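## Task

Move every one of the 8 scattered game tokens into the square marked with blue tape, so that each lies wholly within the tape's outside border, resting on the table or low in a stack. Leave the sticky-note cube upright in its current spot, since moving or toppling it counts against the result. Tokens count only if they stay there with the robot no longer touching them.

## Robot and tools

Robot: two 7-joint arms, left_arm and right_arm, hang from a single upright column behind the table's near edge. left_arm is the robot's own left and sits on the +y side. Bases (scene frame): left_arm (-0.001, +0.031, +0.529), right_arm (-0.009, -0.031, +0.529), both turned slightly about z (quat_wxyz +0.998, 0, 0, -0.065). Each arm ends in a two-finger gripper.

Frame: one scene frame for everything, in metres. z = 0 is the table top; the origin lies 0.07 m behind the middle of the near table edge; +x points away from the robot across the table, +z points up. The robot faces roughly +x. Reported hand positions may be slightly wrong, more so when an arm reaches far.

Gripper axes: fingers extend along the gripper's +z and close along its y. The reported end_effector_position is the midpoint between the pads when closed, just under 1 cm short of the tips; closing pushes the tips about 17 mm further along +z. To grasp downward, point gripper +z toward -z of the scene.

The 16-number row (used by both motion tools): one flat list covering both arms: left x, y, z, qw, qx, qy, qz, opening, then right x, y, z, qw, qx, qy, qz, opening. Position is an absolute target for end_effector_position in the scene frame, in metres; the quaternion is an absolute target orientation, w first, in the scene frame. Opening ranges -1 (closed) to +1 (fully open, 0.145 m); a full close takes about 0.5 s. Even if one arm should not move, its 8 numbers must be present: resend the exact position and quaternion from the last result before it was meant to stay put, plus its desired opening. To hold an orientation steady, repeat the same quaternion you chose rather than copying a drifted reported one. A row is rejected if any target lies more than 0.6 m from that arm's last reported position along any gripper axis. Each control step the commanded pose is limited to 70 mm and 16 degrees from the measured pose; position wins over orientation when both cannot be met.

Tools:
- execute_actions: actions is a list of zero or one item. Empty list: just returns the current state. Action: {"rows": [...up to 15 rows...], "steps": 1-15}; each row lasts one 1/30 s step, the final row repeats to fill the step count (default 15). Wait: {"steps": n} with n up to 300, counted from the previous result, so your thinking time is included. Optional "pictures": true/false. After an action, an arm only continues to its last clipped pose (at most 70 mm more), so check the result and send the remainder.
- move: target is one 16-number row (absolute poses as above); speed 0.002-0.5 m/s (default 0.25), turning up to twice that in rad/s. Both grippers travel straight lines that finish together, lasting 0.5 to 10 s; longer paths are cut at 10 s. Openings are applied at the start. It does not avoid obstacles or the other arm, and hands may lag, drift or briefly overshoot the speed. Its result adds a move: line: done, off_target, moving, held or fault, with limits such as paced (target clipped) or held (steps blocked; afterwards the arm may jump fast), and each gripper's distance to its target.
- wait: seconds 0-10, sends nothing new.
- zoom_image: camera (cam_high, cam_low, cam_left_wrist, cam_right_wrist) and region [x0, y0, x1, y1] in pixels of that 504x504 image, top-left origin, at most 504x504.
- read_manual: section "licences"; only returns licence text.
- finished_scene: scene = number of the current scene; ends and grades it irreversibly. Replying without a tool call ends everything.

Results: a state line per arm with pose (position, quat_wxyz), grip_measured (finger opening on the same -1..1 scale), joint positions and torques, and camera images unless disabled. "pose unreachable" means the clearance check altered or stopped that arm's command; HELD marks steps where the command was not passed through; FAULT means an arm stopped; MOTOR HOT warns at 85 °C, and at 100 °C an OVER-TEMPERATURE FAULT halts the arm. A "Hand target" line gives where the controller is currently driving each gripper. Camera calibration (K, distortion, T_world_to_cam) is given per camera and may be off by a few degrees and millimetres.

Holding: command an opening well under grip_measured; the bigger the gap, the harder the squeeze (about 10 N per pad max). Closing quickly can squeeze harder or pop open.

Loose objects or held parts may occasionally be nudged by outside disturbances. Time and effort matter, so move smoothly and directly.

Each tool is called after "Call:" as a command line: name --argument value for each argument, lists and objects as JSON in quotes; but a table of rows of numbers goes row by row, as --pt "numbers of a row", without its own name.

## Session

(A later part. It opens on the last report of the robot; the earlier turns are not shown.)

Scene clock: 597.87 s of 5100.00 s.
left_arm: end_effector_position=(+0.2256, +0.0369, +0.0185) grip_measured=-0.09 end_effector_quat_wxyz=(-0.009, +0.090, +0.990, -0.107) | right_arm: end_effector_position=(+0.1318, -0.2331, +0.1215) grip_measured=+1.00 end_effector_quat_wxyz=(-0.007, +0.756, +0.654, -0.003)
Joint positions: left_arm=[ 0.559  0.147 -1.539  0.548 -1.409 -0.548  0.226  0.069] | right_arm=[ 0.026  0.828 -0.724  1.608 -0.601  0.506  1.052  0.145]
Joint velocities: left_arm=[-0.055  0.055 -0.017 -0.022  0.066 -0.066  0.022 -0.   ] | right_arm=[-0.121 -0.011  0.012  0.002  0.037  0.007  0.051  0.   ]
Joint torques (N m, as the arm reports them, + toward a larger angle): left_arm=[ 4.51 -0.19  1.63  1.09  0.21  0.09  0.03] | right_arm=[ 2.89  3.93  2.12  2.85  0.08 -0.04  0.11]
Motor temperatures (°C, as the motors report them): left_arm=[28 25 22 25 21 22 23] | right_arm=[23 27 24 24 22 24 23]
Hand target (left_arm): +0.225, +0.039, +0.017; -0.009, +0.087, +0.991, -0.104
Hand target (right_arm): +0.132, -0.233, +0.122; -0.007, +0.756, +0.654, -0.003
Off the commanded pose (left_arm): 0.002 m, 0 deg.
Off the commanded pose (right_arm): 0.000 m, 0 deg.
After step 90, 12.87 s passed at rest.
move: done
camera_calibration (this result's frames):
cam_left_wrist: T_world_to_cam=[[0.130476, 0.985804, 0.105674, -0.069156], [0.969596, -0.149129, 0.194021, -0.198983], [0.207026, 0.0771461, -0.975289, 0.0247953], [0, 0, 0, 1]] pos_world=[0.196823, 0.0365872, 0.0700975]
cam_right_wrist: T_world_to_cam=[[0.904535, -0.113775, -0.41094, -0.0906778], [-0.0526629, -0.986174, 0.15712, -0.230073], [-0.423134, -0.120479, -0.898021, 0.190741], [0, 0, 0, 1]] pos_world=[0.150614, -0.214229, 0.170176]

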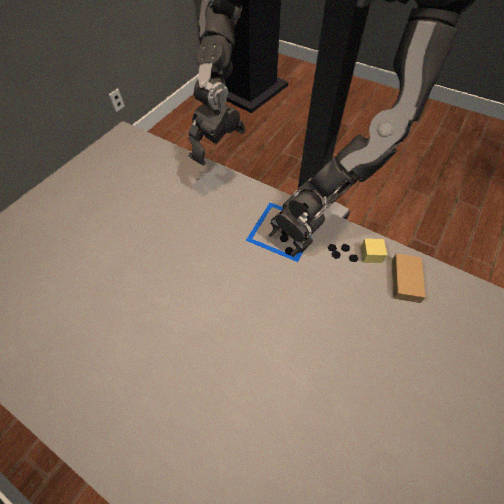

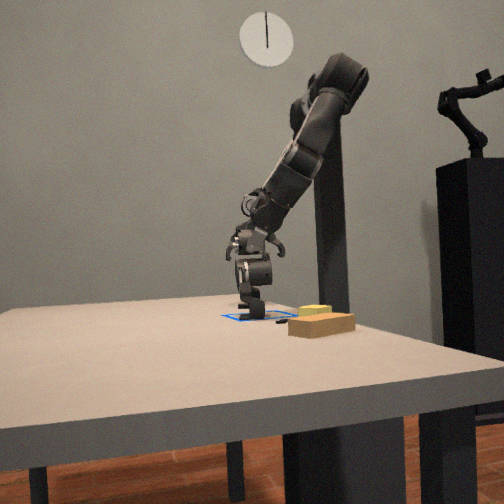

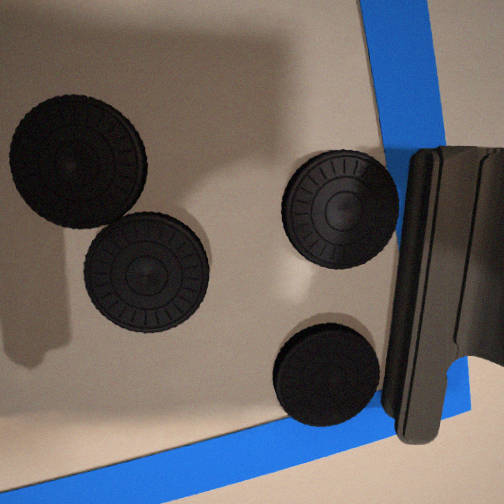

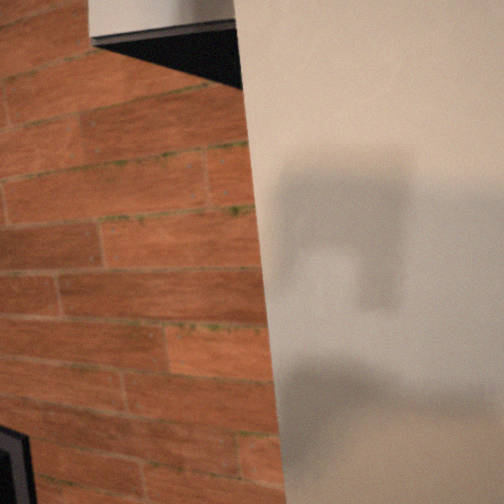

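Call:
move --target '[0.2220,0.0265,0.017,0.00911,-0.08668,-0.99073,0.10413,-0.09,0.1318,-0.2331,0.1215,-0.007,0.756,0.654,-0.003,1]' --speed 0.04

Call:
move --target '[0.2115,0.1725,0.045,0.010927,-0.10396,-0.98907,0.10396,-0.09,0.1318,-0.2331,0.1215,-0.007,0.756,0.654,-0.003,1]' --speed 0.13

Scene clock: 718.57 s of 5100.00 s.
left_arm: end_effector_position=(+0.2227, +0.0243, +0.0182) grip_measured=-0.09 end_effector_quat_wxyz=(-0.009, +0.090, +0.990, -0.108) | right_arm: end_effector_position=(+0.1318, -0.2331, +0.1215) grip_measured=+1.00 end_effector_quat_wxyz=(-0.007, +0.756, +0.654, -0.003)
Joint positions: left_arm=[ 0.557  0.105 -1.539  0.525 -1.4   -0.541  0.245  0.069] | right_arm=[ 0.026  0.828 -0.724  1.608 -0.601  0.506  1.052  0.145]
Joint velocities: left_arm=[-0.055  0.011 -0.022  0.007  0.037 -0.037 -0.022 -0.   ] | right_arm=[-0.077 -0.011 -0.012 -0.017 -0.007 -0.066  0.007 -0.   ]
Joint torques (N m, as the arm reports them, + toward a larger angle): left_arm=[ 4.53 -0.44  1.59  1.13  0.22  0.09  0.04] | right_arm=[ 2.92  3.87  2.1   2.88  0.07 -0.03  0.1 ]
Motor temperatures (°C, as the motors report them): left_arm=[28 25 23 25 21 22 23] | right_arm=[23 27 24 24 22 24 23]
Hand target (left_arm): +0.222, +0.026, +0.017; -0.009, +0.087, +0.991, -0.104
Hand target (right_arm): +0.132, -0.233, +0.122; -0.007, +0.756, +0.654, -0.003
Off the commanded pose (left_arm): 0.003 m, 1 deg.
Off the commanded pose (right_arm): 0.000 m, 0 deg.
After step 90, 117.00 s passed at rest.
move: done
camera_calibration (this result's frames):
cam_left_wrist: T_world_to_cam=[[0.130331, 0.985954, 0.104444, -0.0562462], [0.969601, -0.14875, 0.194286, -0.198026], [0.207093, 0.0759471, -0.975369, 0.0261288], [0, 0, 0, 1]] pos_world=[0.193926, 0.0240153, 0.0698334]
cam_right_wrist: T_world_to_cam=[[0.904535, -0.113775, -0.41094, -0.0906778], [-0.0526629, -0.986174, 0.15712, -0.230073], [-0.423134, -0.120479, -0.898021, 0.190741], [0, 0, 0, 1]] pos_world=[0.150614, -0.214229, 0.170176]

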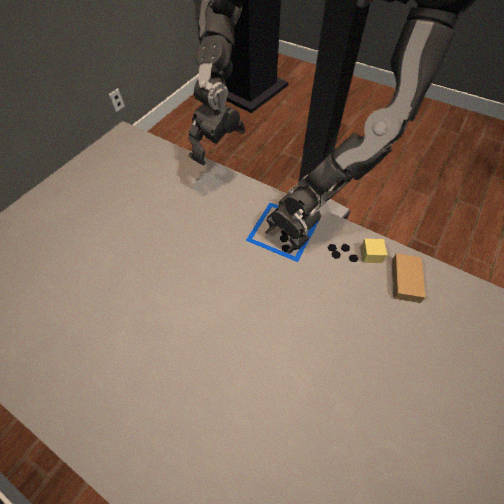

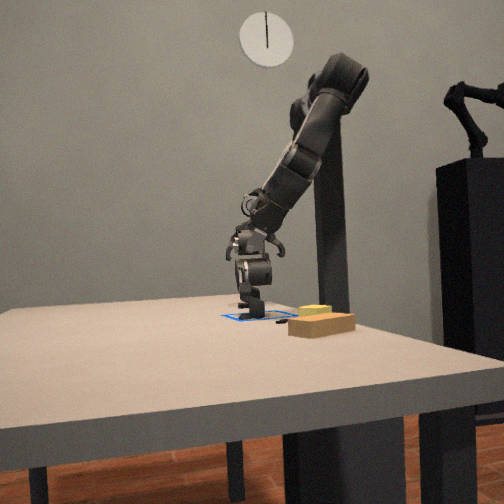

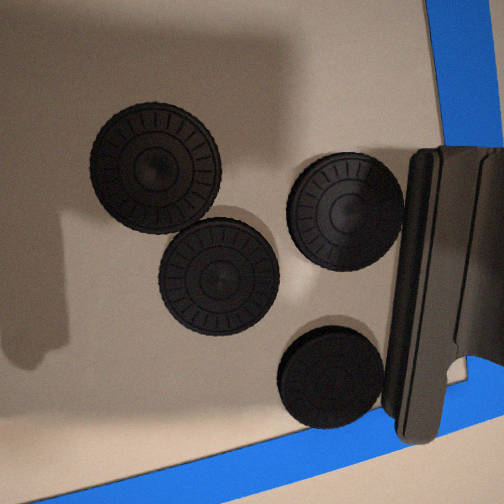

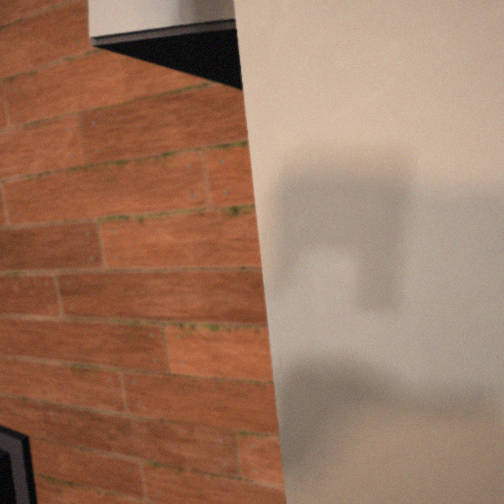

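Scene clock: 720.13 s of 5100.00 s.
left_arm: end_effector_position=(+0.2116, +0.1725, +0.0450) grip_measured=-0.09 end_effector_quat_wxyz=(-0.012, +0.102, +0.989, -0.103) | right_arm: end_effector_position=(+0.1318, -0.2331, +0.1215) grip_measured=+1.00 end_effector_quat_wxyz=(-0.007, +0.756, +0.654, -0.003)
Joint positions: left_arm=[ 0.544  0.685 -1.581  0.966 -1.482 -0.537  0.074  0.069] | right_arm=[ 0.026  0.828 -0.724  1.608 -0.601  0.506  1.052  0.145]
Joint velocities: left_arm=[-0.099 -0.055  0.002 -0.002 -0.037  0.037  0.037  0.   ] | right_arm=[-0.077 -0.011 -0.022 -0.007  0.007 -0.051  0.022 -0.   ]
Joint torques (N m, as the arm reports them, + toward a larger angle): left_arm=[ 3.55  2.71  1.57  0.85  0.11  0.08 -0.33] | right_arm=[ 2.94  3.9   2.1   2.9   0.09 -0.03  0.11]
Motor temperatures (°C, as the motors report them): left_arm=[28 25 23 25 21 22 23] | right_arm=[23 27 24 24 22 24 23]
Hand target (left_arm): +0.210, +0.172, +0.044; -0.013, +0.102, +0.989, -0.105
Hand target (right_arm): +0.132, -0.233, +0.122; -0.007, +0.756, +0.654, -0.003
Off the commanded pose (left_arm): 0.000 m, 0 deg.
Off the commanded pose (right_arm): 0.000 m, 0 deg.
move: done
camera_calibration (this result's frames):
cam_left_wrist: T_world_to_cam=[[0.154973, 0.981475, 0.11265, -0.208559], [0.966038, -0.174418, 0.190652, -0.165092], [0.206768, 0.0792786, -0.975173, 0.0427748], [0, 0, 0, 1]] pos_world=[0.182961, 0.172509, 0.0966821]
cam_right_wrist: T_world_to_cam=[[0.904535, -0.113775, -0.41094, -0.0906778], [-0.0526629, -0.986174, 0.15712, -0.230073], [-0.423134, -0.120479, -0.898021, 0.190741], [0, 0, 0, 1]] pos_world=[0.150614, -0.214229, 0.170176]

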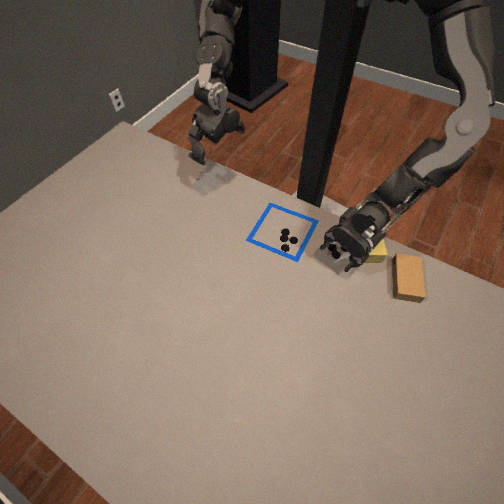

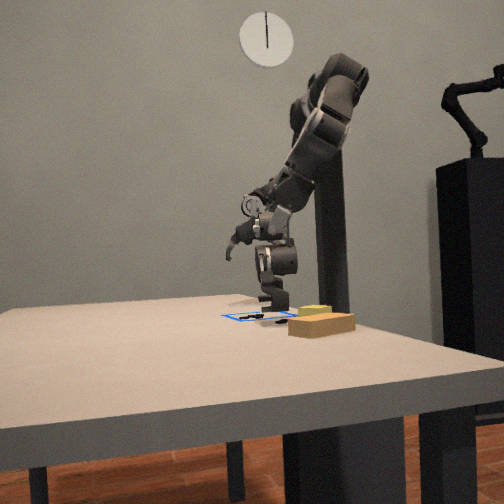

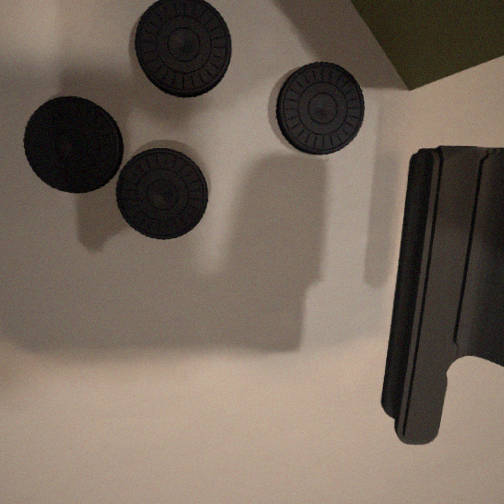

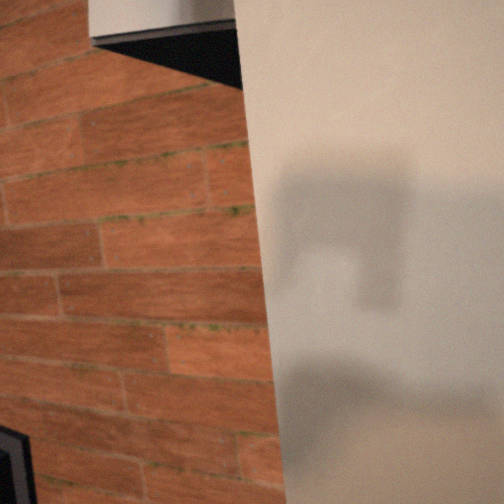

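Call:
zoom_image --camera "cam_left_wrist" --region '[260, 0, 504, 200]'

Region (260, 0, 504, 200) of cam_left_wrist's 504x504 image, scaled by 2.066, with more detail than that image has; it fills the top 413 rows of this view, and the rest is white.

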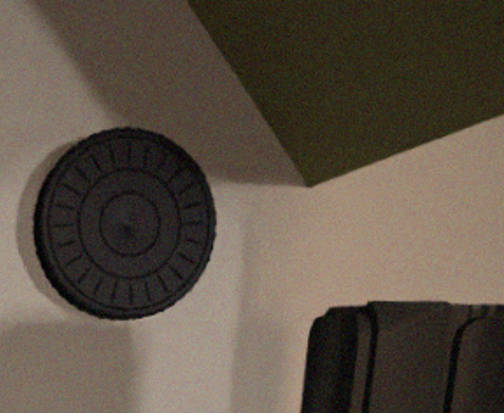

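Call:
move --target '[0.2093,0.1783,0.0172,0.013644,-0.12981,-0.98601,0.10364,-0.09,0.1318,-0.2331,0.1215,-0.007,0.756,0.654,-0.003,1]' --speed 0.05

Scene clock: 823.87 s of 5100.00 s.
left_arm: end_effector_position=(+0.2116, +0.1789, +0.0180) grip_measured=-0.09 end_effector_quat_wxyz=(-0.008, +0.100, +0.991, -0.091) | right_arm: end_effector_position=(+0.1318, -0.2331, +0.1215) grip_measured=+1.00 end_effector_quat_wxyz=(-0.007, +0.756, +0.654, -0.003)
Joint positions: left_arm=[ 0.504  0.559 -1.581  0.722 -1.554 -0.499 -0.035  0.069] | right_arm=[ 0.026  0.828 -0.724  1.608 -0.601  0.506  1.052  0.145]
Joint velocities: left_arm=[ 0.099 -0.011  0.002 -0.012  0.022  0.051 -0.022 -0.   ] | right_arm=[-0.077  0.033  0.017  0.007  0.051 -0.051  0.007 -0.   ]
Joint torques (N m, as the arm reports them, + toward a larger angle): left_arm=[ 3.9   2.38  0.95  0.39  0.11  0.1  -0.34] | right_arm=[ 2.9   3.95  2.14  2.89  0.08 -0.04  0.11]
Motor temperatures (°C, as the motors report them): left_arm=[27 25 23 25 21 22 23] | right_arm=[23 27 24 24 22 24 23]
Hand target (left_arm): +0.210, +0.178, +0.017; -0.008, +0.101, +0.991, -0.093
Hand target (right_arm): +0.132, -0.233, +0.122; -0.007, +0.756, +0.654, -0.003
Off the commanded pose (left_arm): 0.003 m, 4 deg.
Off the commanded pose (right_arm): 0.000 m, 0 deg.
joint sent to its limit (left arm) — the command would take joint 3 (upper arm roll) past its lower limit and joint 5 (forearm roll) past its lower limit, so those joints were sent only as far as their limits.
After step 90, 99.93 s passed at rest.
move: off_target (left_arm)
camera_calibration (this result's frames):
cam_left_wrist: T_world_to_cam=[[0.149622, 0.979008, 0.138408, -0.21071], [0.964709, -0.175225, 0.196555, -0.158487], [0.216681, 0.104115, -0.970675, 0.00925866], [0, 0, 0, 1]] pos_world=[0.182414, 0.177552, 0.0693025]
cam_right_wrist: T_world_to_cam=[[0.904535, -0.113775, -0.41094, -0.0906778], [-0.0526629, -0.986174, 0.15712, -0.230073], [-0.423134, -0.120479, -0.898021, 0.190741], [0, 0, 0, 1]] pos_world=[0.150614, -0.214229, 0.170176]

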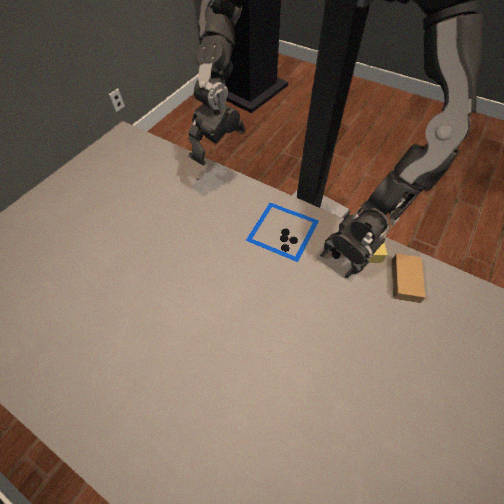

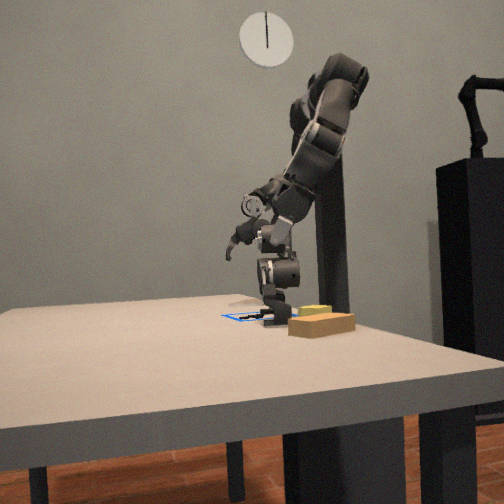

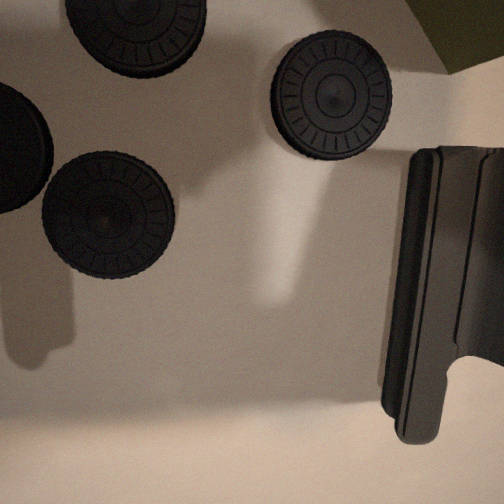

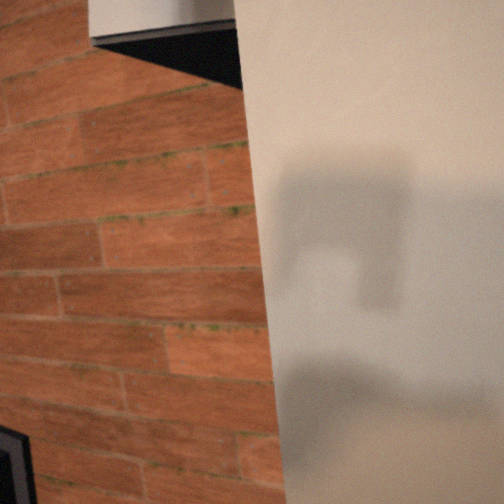

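Call:
zoom_image --camera "cam_left_wrist" --region '[260, 0, 504, 200]'

Region (260, 0, 504, 200) of cam_left_wrist's 504x504 image, scaled by 2.066, with more detail than that image has; it fills the top 413 rows of this view, and the rest is white.

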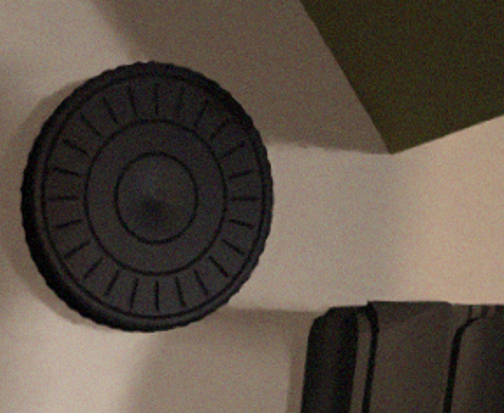

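Call:
move --target '[0.2037,0.1795,0.017,0.010019,-0.09532,-0.98994,0.10405,-0.09,0.1318,-0.2331,0.1215,-0.007,0.756,0.654,-0.003,1]' --speed 0.02

Scene clock: 849.77 s of 5100.00 s.
left_arm: end_effector_position=(+0.2045, +0.1804, +0.0170) grip_measured=-0.09 end_effector_quat_wxyz=(-0.010, +0.097, +0.990, -0.100) | right_arm: end_effector_position=(+0.1318, -0.2331, +0.1215) grip_measured=+1.00 end_effector_quat_wxyz=(-0.007, +0.756, +0.654, -0.003)
Joint positions: left_arm=[ 0.488  0.575 -1.581  0.735 -1.551 -0.486 -0.056  0.069] | right_arm=[ 0.026  0.828 -0.724  1.608 -0.601  0.506  1.052  0.145]
Joint velocities: left_arm=[-0.011 -0.077  0.007  0.017 -0.081 -0.037  0.022 -0.   ] | right_arm=[-0.055 -0.011 -0.002 -0.012  0.022  0.066 -0.051  0.   ]
Joint torques (N m, as the arm reports them, + toward a larger angle): left_arm=[ 3.54  2.91  1.8   0.83  0.2   0.1  -0.36] | right_arm=[ 2.92  3.9   2.11  2.89  0.08 -0.04  0.11]
Motor temperatures (°C, as the motors report them): left_arm=[27 25 22 25 21 22 23] | right_arm=[23 27 24 24 22 24 23]
Hand target (left_arm): +0.204, +0.180, +0.017; -0.010, +0.095, +0.990, -0.104
Hand target (right_arm): +0.132, -0.233, +0.122; -0.007, +0.756, +0.654, -0.003
Off the commanded pose (left_arm): 0.001 m, 0 deg.
Off the commanded pose (right_arm): 0.000 m, 0 deg.
After step 90, 21.97 s passed at rest.
move: done
camera_calibration (this result's frames):
cam_left_wrist: T_world_to_cam=[[0.144447, 0.98238, 0.118595, -0.210146], [0.967288, -0.165443, 0.192306, -0.153382], [0.208538, 0.086938, -0.974142, 0.0145859], [0, 0, 0, 1]] pos_world=[0.175678, 0.179799, 0.0686274]
cam_right_wrist: T_world_to_cam=[[0.904535, -0.113775, -0.41094, -0.0906778], [-0.0526629, -0.986174, 0.15712, -0.230073], [-0.423134, -0.120479, -0.898021, 0.190741], [0, 0, 0, 1]] pos_world=[0.150614, -0.214229, 0.170176]

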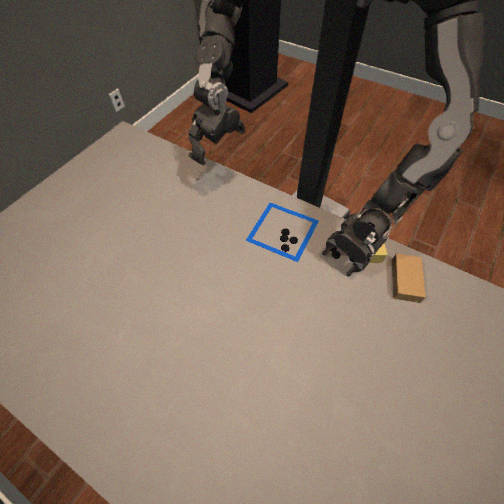

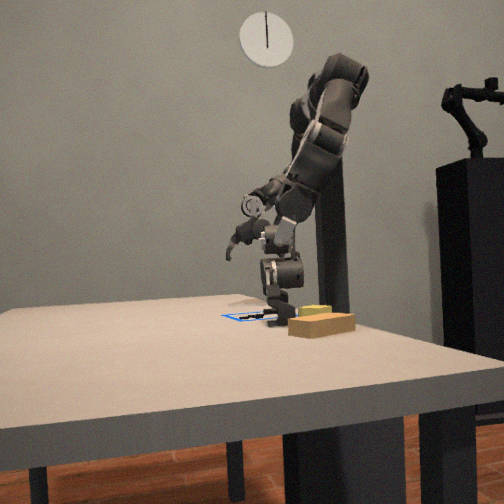

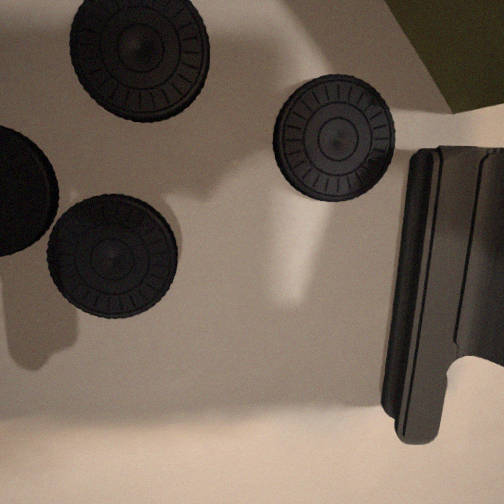

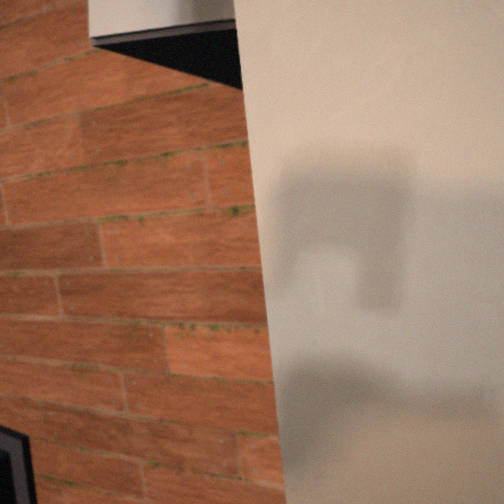

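Call:
zoom_image --camera "cam_left_wrist" --region '[264, 50, 504, 230]'

Region (264, 50, 504, 230) of cam_left_wrist's 504x504 image, scaled by 2.100, with more detail than that image has; it fills the top 378 rows of this view, and the rest is white.

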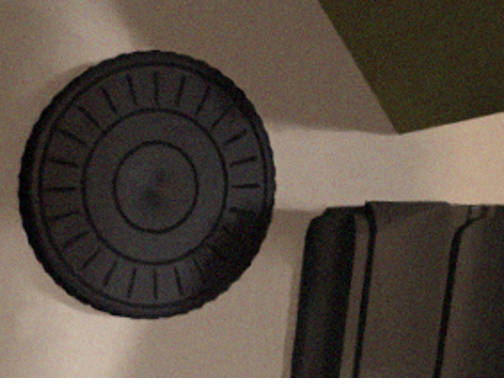

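Call:
move --target '[0.2010,0.1787,0.017,0.010019,-0.09532,-0.98994,0.10405,-0.09,0.1318,-0.2331,0.1215,-0.007,0.756,0.654,-0.003,1]' --speed 0.01

Call:
zoom_image --camera "cam_left_wrist" --region '[264, 50, 504, 230]'

Scene clock: 865.20 s of 5100.00 s.
left_arm: end_effector_position=(+0.2015, +0.1774, +0.0175) grip_measured=-0.09 end_effector_quat_wxyz=(-0.011, +0.097, +0.990, -0.107) | right_arm: end_effector_position=(+0.1318, -0.2331, +0.1215) grip_measured=+1.00 end_effector_quat_wxyz=(-0.007, +0.756, +0.654, -0.003)
Joint positions: left_arm=[ 0.483  0.581 -1.581  0.753 -1.546 -0.48  -0.055  0.069] | right_arm=[ 0.026  0.828 -0.724  1.608 -0.601  0.506  1.052  0.145]
Joint velocities: left_arm=[-0.011  0.033  0.007 -0.007 -0.037 -0.066  0.066 -0.   ] | right_arm=[-0.033 -0.033 -0.007 -0.002  0.066  0.022 -0.007  0.   ]
Joint torques (N m, as the arm reports them, + toward a larger angle): left_arm=[3.39 2.95 1.78 0.8  0.25 0.09 0.03] | right_arm=[ 3.    3.93  2.13  2.89  0.08 -0.05  0.12]
Motor temperatures (°C, as the motors report them): left_arm=[27 25 23 25 21 22 23] | right_arm=[23 27 24 24 22 24 23]
Hand target (left_arm): +0.201, +0.179, +0.017; -0.010, +0.095, +0.990, -0.104
Hand target (right_arm): +0.132, -0.233, +0.122; -0.007, +0.756, +0.654, -0.003
Off the commanded pose (left_arm): 0.002 m, 0 deg.
Off the commanded pose (right_arm): 0.000 m, 0 deg.
After step 90, 11.73 s passed at rest.
move: done
camera_calibration (this result's frames):
cam_left_wrist: T_world_to_cam=[[0.145073, 0.98369, 0.106343, -0.206955], [0.967647, -0.163482, 0.192181, -0.151493], [0.206432, 0.0750222, -0.975581, 0.0185188], [0, 0, 0, 1]] pos_world=[0.172792, 0.177424, 0.0691888]
cam_right_wrist: T_world_to_cam=[[0.904535, -0.113775, -0.41094, -0.0906778], [-0.0526629, -0.986174, 0.15712, -0.230073], [-0.423134, -0.120479, -0.898021, 0.190741], [0, 0, 0, 1]] pos_world=[0.150614, -0.214229, 0.170176]

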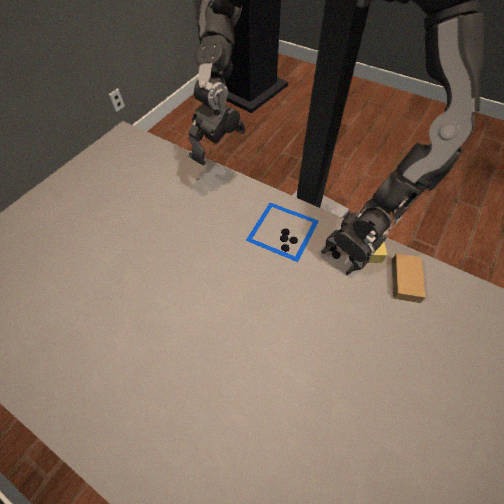

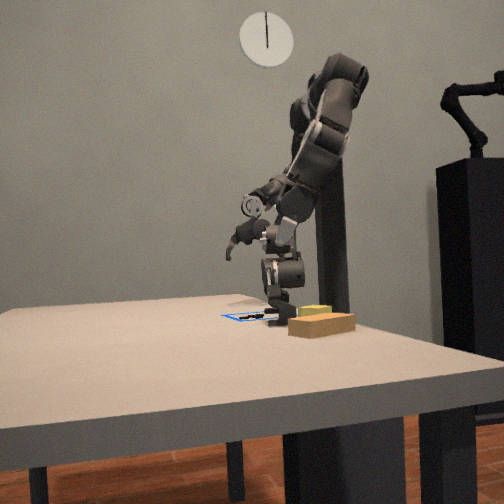

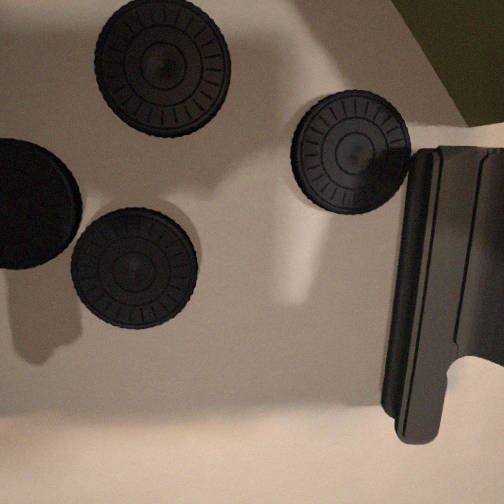

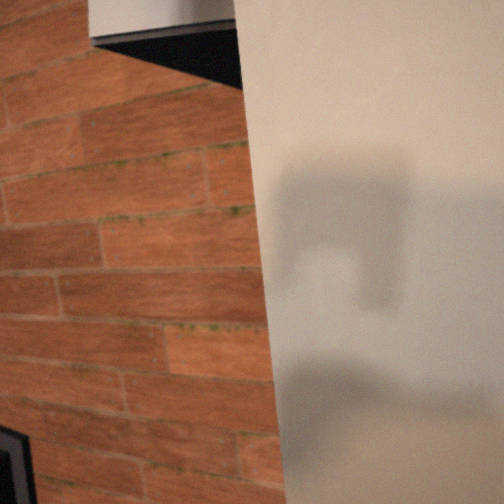

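Region (264, 50, 504, 230) of cam_left_wrist's 504x504 image, scaled by 2.100, with more detail than that image has; it fills the top 378 rows of this view, and the rest is white.

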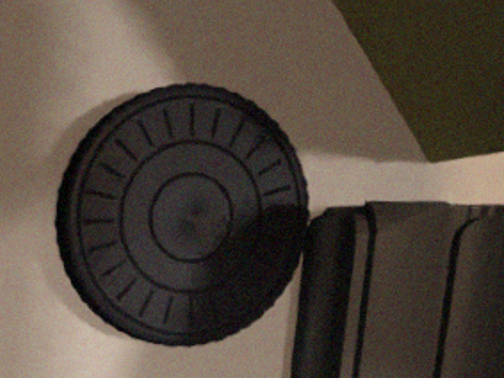

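Call:
move --target '[0.1980,0.1625,0.017,0.010019,-0.09532,-0.98994,0.10405,-0.09,0.1318,-0.2331,0.1215,-0.007,0.756,0.654,-0.003,1]' --speed 0.025

Scene clock: 872.90 s of 5100.00 s.
left_arm: end_effector_position=(+0.1983, +0.1625, +0.0177) grip_measured=-0.09 end_effector_quat_wxyz=(-0.011, +0.096, +0.990, -0.106) | right_arm: end_effector_position=(+0.1318, -0.2331, +0.1215) grip_measured=+1.00 end_effector_quat_wxyz=(-0.007, +0.756, +0.654, -0.003)
Joint positions: left_arm=[ 0.478  0.566 -1.575  0.797 -1.52  -0.479  0.015  0.069] | right_arm=[ 0.026  0.828 -0.724  1.608 -0.601  0.506  1.052  0.145]
Joint velocities: left_arm=[ 0.011  0.055 -0.007  0.002 -0.007  0.022  0.007  0.   ] | right_arm=[ 0.033 -0.033  0.007 -0.012  0.007  0.037 -0.007 -0.   ]
Joint torques (N m, as the arm reports them, + toward a larger angle): left_arm=[3.39 2.16 1.81 0.89 0.23 0.1  0.01] | right_arm=[ 2.95  3.91  2.09  2.89  0.08 -0.05  0.11]
Motor temperatures (°C, as the motors report them): left_arm=[27 25 23 25 21 22 23] | right_arm=[23 27 24 24 22 24 23]
Hand target (left_arm): +0.198, +0.162, +0.017; -0.010, +0.095, +0.990, -0.104
Hand target (right_arm): +0.132, -0.233, +0.122; -0.007, +0.756, +0.654, -0.003
Off the commanded pose (left_arm): 0.001 m, 0 deg.
Off the commanded pose (right_arm): 0.000 m, 0 deg.
After step 90, 3.87 s passed at rest.
move: done
camera_calibration (this result's frames):
cam_left_wrist: T_world_to_cam=[[0.144504, 0.983555, 0.108338, -0.191775], [0.967809, -0.163288, 0.191527, -0.150975], [0.206068, 0.077174, -0.97549, 0.0201515], [0, 0, 0, 1]] pos_world=[0.169675, 0.162413, 0.0693499]
cam_right_wrist: T_world_to_cam=[[0.904535, -0.113775, -0.41094, -0.0906778], [-0.0526629, -0.986174, 0.15712, -0.230073], [-0.423134, -0.120479, -0.898021, 0.190741], [0, 0, 0, 1]] pos_world=[0.150614, -0.214229, 0.170176]

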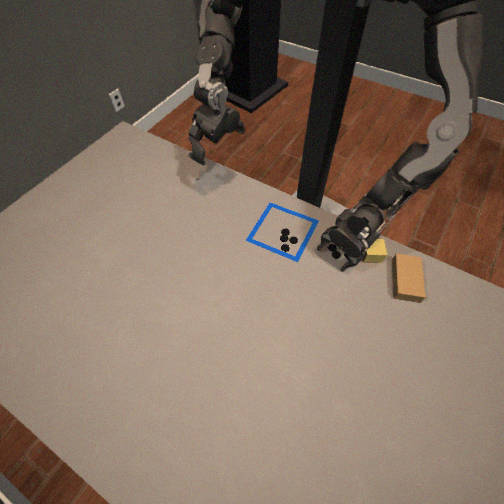

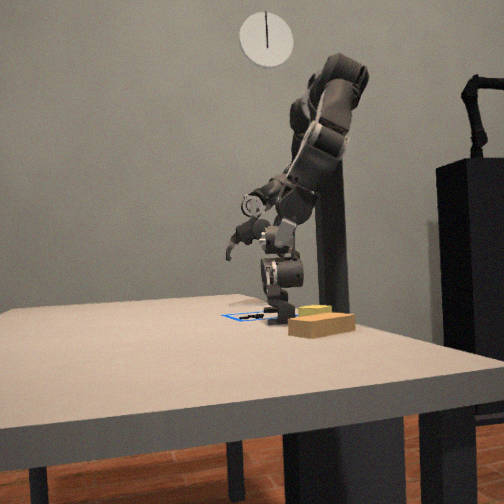

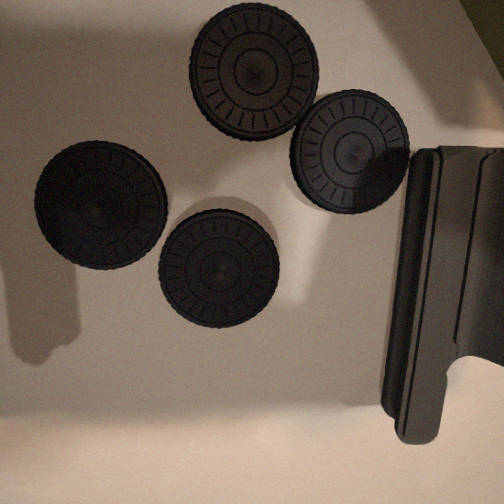

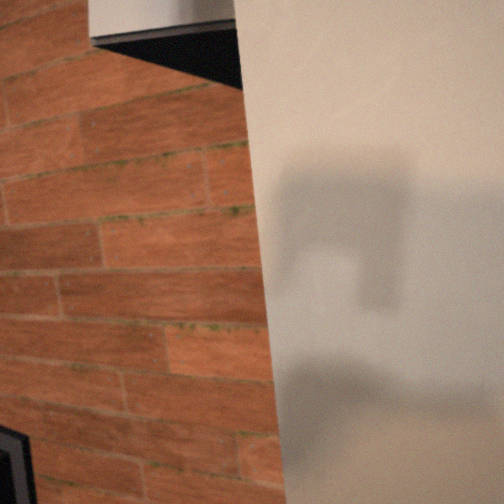

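Call:
move --target '[0.1939,0.1412,0.017,0.010019,-0.09532,-0.98994,0.10405,-0.09,0.1318,-0.2331,0.1215,-0.007,0.756,0.654,-0.003,1]' --speed 0.03

Scene clock: 908.40 s of 5100.00 s.
left_arm: end_effector_position=(+0.1941, +0.1412, +0.0177) grip_measured=-0.09 end_effector_quat_wxyz=(-0.011, +0.097, +0.990, -0.105) | right_arm: end_effector_position=(+0.1318, -0.2331, +0.1215) grip_measured=+1.00 end_effector_quat_wxyz=(-0.007, +0.756, +0.654, -0.003)
Joint positions: left_arm=[ 0.472  0.534 -1.568  0.84  -1.489 -0.473  0.099  0.069] | right_arm=[ 0.026  0.828 -0.724  1.608 -0.601  0.506  1.052  0.145]
Joint velocities: left_arm=[ 0.033  0.033  0.007 -0.017 -0.007  0.081 -0.022 -0.   ] | right_arm=[-0.011 -0.011 -0.017 -0.017 -0.022  0.007 -0.037 -0.   ]
Joint torques (N m, as the arm reports them, + toward a larger angle): left_arm=[3.41 1.82 1.9  1.2  0.19 0.11 0.04] | right_arm=[ 2.93  3.93  2.12  2.88  0.08 -0.03  0.12]
Motor temperatures (°C, as the motors report them): left_arm=[27 25 23 25 21 22 23] | right_arm=[23 27 24 24 22 24 23]
Hand target (left_arm): +0.194, +0.141, +0.017; -0.011, +0.096, +0.990, -0.104
Hand target (right_arm): +0.132, -0.233, +0.122; -0.007, +0.756, +0.654, -0.003
Off the commanded pose (left_arm): 0.001 m, 0 deg.
Off the commanded pose (right_arm): 0.000 m, 0 deg.
After step 90, 31.53 s passed at rest.
move: done
camera_calibration (this result's frames):
cam_left_wrist: T_world_to_cam=[[0.14557, 0.983383, 0.108476, -0.170431], [0.967613, -0.16437, 0.191592, -0.150158], [0.206239, 0.0770726, -0.975462, 0.0226195], [0, 0, 0, 1]] pos_world=[0.165439, 0.141174, 0.0693211]
cam_right_wrist: T_world_to_cam=[[0.904535, -0.113775, -0.41094, -0.0906778], [-0.0526629, -0.986174, 0.15712, -0.230073], [-0.423134, -0.120479, -0.898021, 0.190741], [0, 0, 0, 1]] pos_world=[0.150614, -0.214229, 0.170176]

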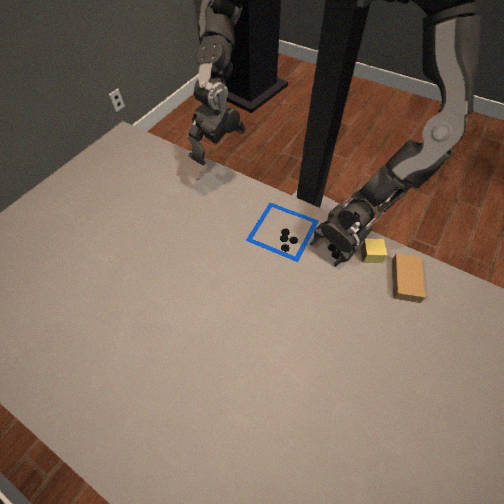

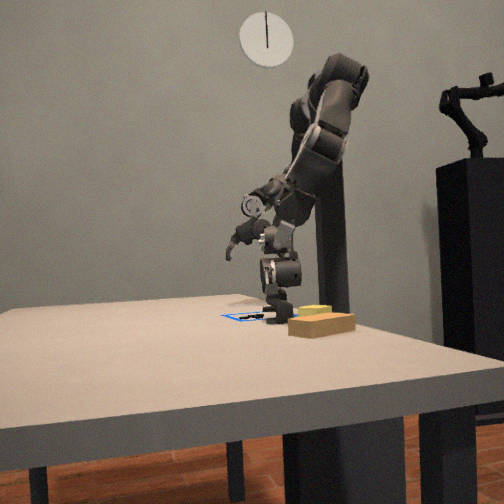

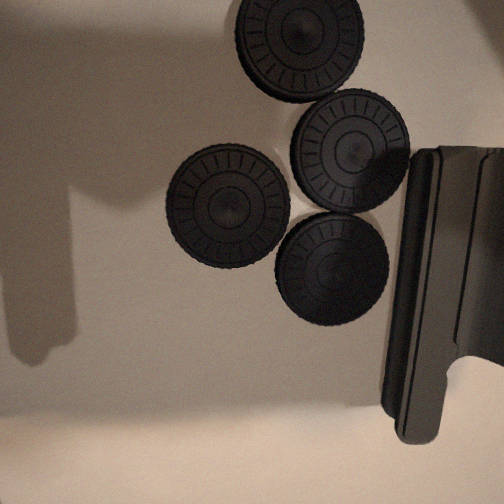

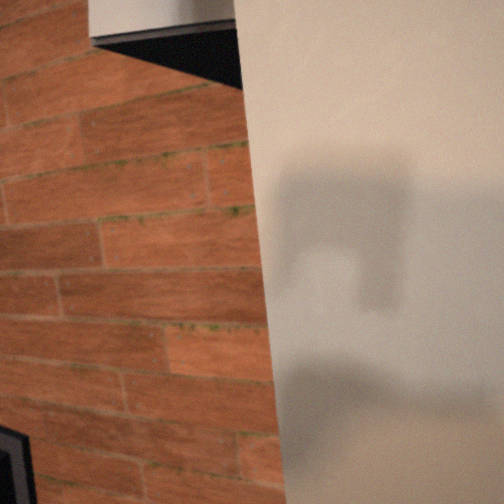

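Call:
move --target '[0.1922,0.1324,0.017,0.010019,-0.09532,-0.98994,0.10405,-0.09,0.1318,-0.2331,0.1215,-0.007,0.756,0.654,-0.003,1]' --speed 0.03

Call:
move --target '[0.1902,0.1358,0.017,0.010019,-0.09532,-0.98994,0.10405,-0.09,0.1318,-0.2331,0.1215,-0.007,0.756,0.654,-0.003,1]' --speed 0.02

Scene clock: 931.33 s of 5100.00 s.
left_arm: end_effector_position=(+0.1928, +0.1325, +0.0176) grip_measured=-0.09 end_effector_quat_wxyz=(-0.011, +0.097, +0.990, -0.105) | right_arm: end_effector_position=(+0.1318, -0.2331, +0.1215) grip_measured=+1.00 end_effector_quat_wxyz=(-0.007, +0.756, +0.654, -0.003)
Joint positions: left_arm=[ 0.471  0.517 -1.567  0.852 -1.475 -0.469  0.13   0.069] | right_arm=[ 0.026  0.828 -0.724  1.608 -0.601  0.506  1.052  0.145]
Joint velocities: left_arm=[0.011 0.055 0.007 0.002 0.037 0.007 0.022 0.   ] | right_arm=[ 0.011  0.055 -0.012  0.012 -0.022 -0.007 -0.037  0.   ]
Joint torques (N m, as the arm reports them, + toward a larger angle): left_arm=[3.47 1.72 1.91 1.33 0.21 0.12 0.03] | right_arm=[ 2.91  3.85  2.11  2.88  0.08 -0.04  0.12]
Motor temperatures (°C, as the motors report them): left_arm=[27 25 23 25 21 22 23] | right_arm=[23 27 24 24 22 24 23]
Hand target (left_arm): +0.192, +0.132, +0.017; -0.010, +0.095, +0.990, -0.104
Hand target (right_arm): +0.132, -0.233, +0.122; -0.007, +0.756, +0.654, -0.003
Off the commanded pose (left_arm): 0.001 m, 0 deg.
Off the commanded pose (right_arm): 0.000 m, 0 deg.
After step 90, 19.23 s passed at rest.
move: done
camera_calibration (this result's frames):
cam_left_wrist: T_world_to_cam=[[0.144648, 0.983486, 0.108774, -0.161529], [0.967554, -0.163601, 0.192545, -0.150445], [0.207161, 0.0773939, -0.975241, 0.0232479], [0, 0, 0, 1]] pos_world=[0.164112, 0.132449, 0.0692099]
cam_right_wrist: T_world_to_cam=[[0.904535, -0.113775, -0.41094, -0.0906778], [-0.0526629, -0.986174, 0.15712, -0.230073], [-0.423134, -0.120479, -0.898021, 0.190741], [0, 0, 0, 1]] pos_world=[0.150614, -0.214229, 0.170176]

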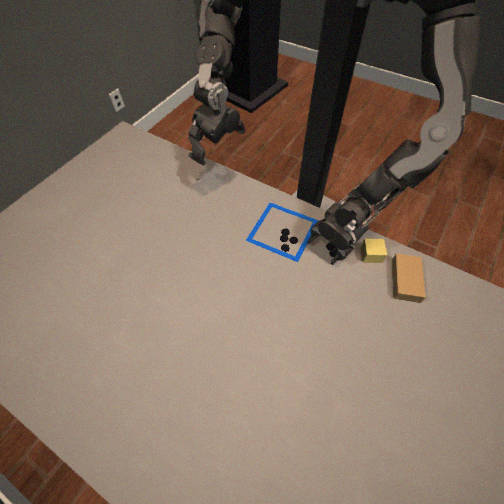

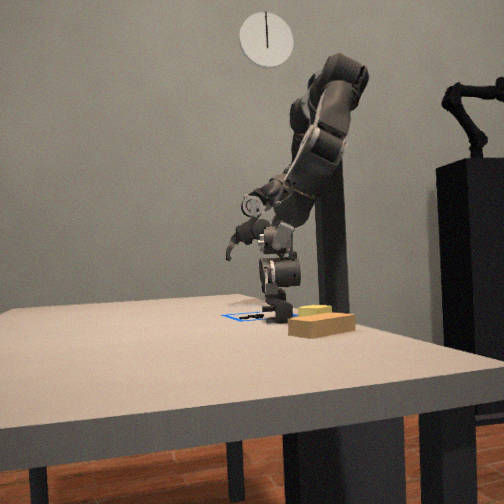

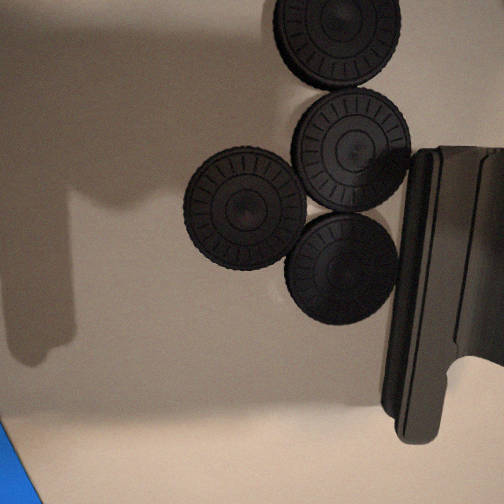

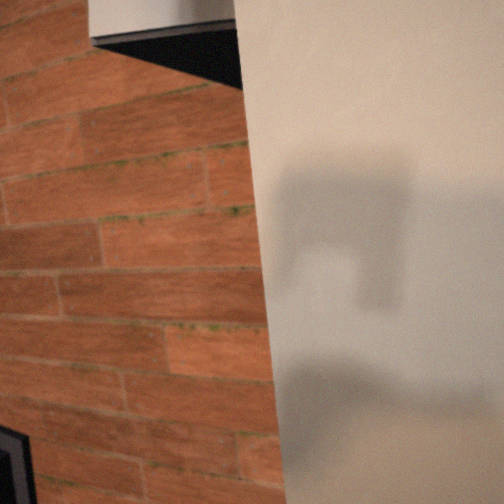

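Scene clock: 932.03 s of 5100.00 s.
left_arm: end_effector_position=(+0.1914, +0.1355, +0.0175) grip_measured=-0.09 end_effector_quat_wxyz=(-0.010, +0.095, +0.990, -0.104) | right_arm: end_effector_position=(+0.1318, -0.2331, +0.1215) grip_measured=+1.00 end_effector_quat_wxyz=(-0.007, +0.756, +0.654, -0.003)
Joint positions: left_arm=[ 0.466  0.527 -1.567  0.859 -1.475 -0.464  0.13   0.069] | right_arm=[ 0.026  0.828 -0.724  1.608 -0.601  0.506  1.052  0.145]
Joint velocities: left_arm=[ 0.077 -0.033  0.017  0.012  0.007 -0.007  0.095 -0.   ] | right_arm=[ 0.033  0.055 -0.007 -0.017  0.022 -0.066 -0.081  0.   ]
Joint torques (N m, as the arm reports them, + toward a larger angle): left_arm=[ 3.27  2.14  1.48  1.53  0.14  0.11 -0.14] | right_arm=[ 2.91  3.9   2.1   2.87  0.08 -0.04  0.11]
Motor temperatures (°C, as the motors report them): left_arm=[27 25 23 25 21 22 23] | right_arm=[23 27 24 24 22 24 23]
Hand target (left_arm): +0.190, +0.136, +0.017; -0.010, +0.095, +0.990, -0.104
Hand target (right_arm): +0.132, -0.233, +0.122; -0.007, +0.756, +0.654, -0.003
Off the commanded pose (left_arm): 0.001 m, 0 deg.
Off the commanded pose (right_arm): 0.000 m, 0 deg.
move: done
camera_calibration (this result's frames):
cam_left_wrist: T_world_to_cam=[[0.141635, 0.983694, 0.110839, -0.163725], [0.967897, -0.161099, 0.192931, -0.148936], [0.207642, 0.0799551, -0.974932, 0.022793], [0, 0, 0, 1]] pos_world=[0.162611, 0.135239, 0.0691031]
cam_right_wrist: T_world_to_cam=[[0.904535, -0.113775, -0.41094, -0.0906778], [-0.0526629, -0.986174, 0.15712, -0.230073], [-0.423134, -0.120479, -0.898021, 0.190741], [0, 0, 0, 1]] pos_world=[0.150614, -0.214229, 0.170176]

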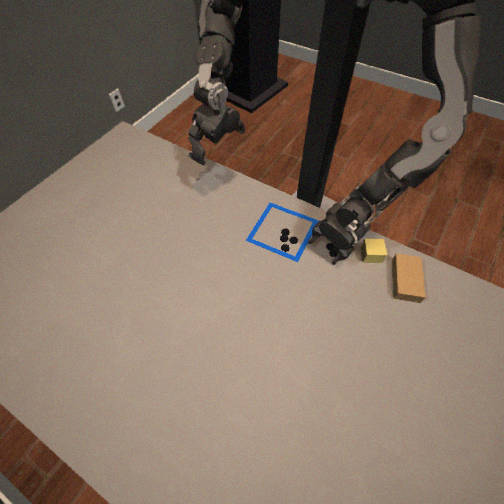

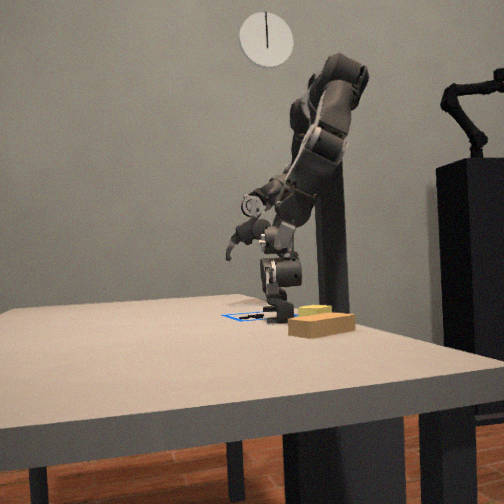

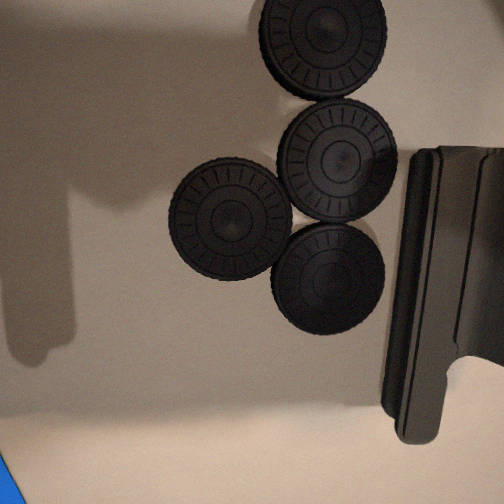

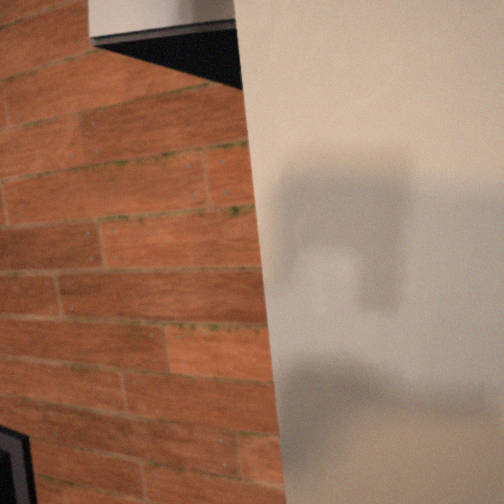

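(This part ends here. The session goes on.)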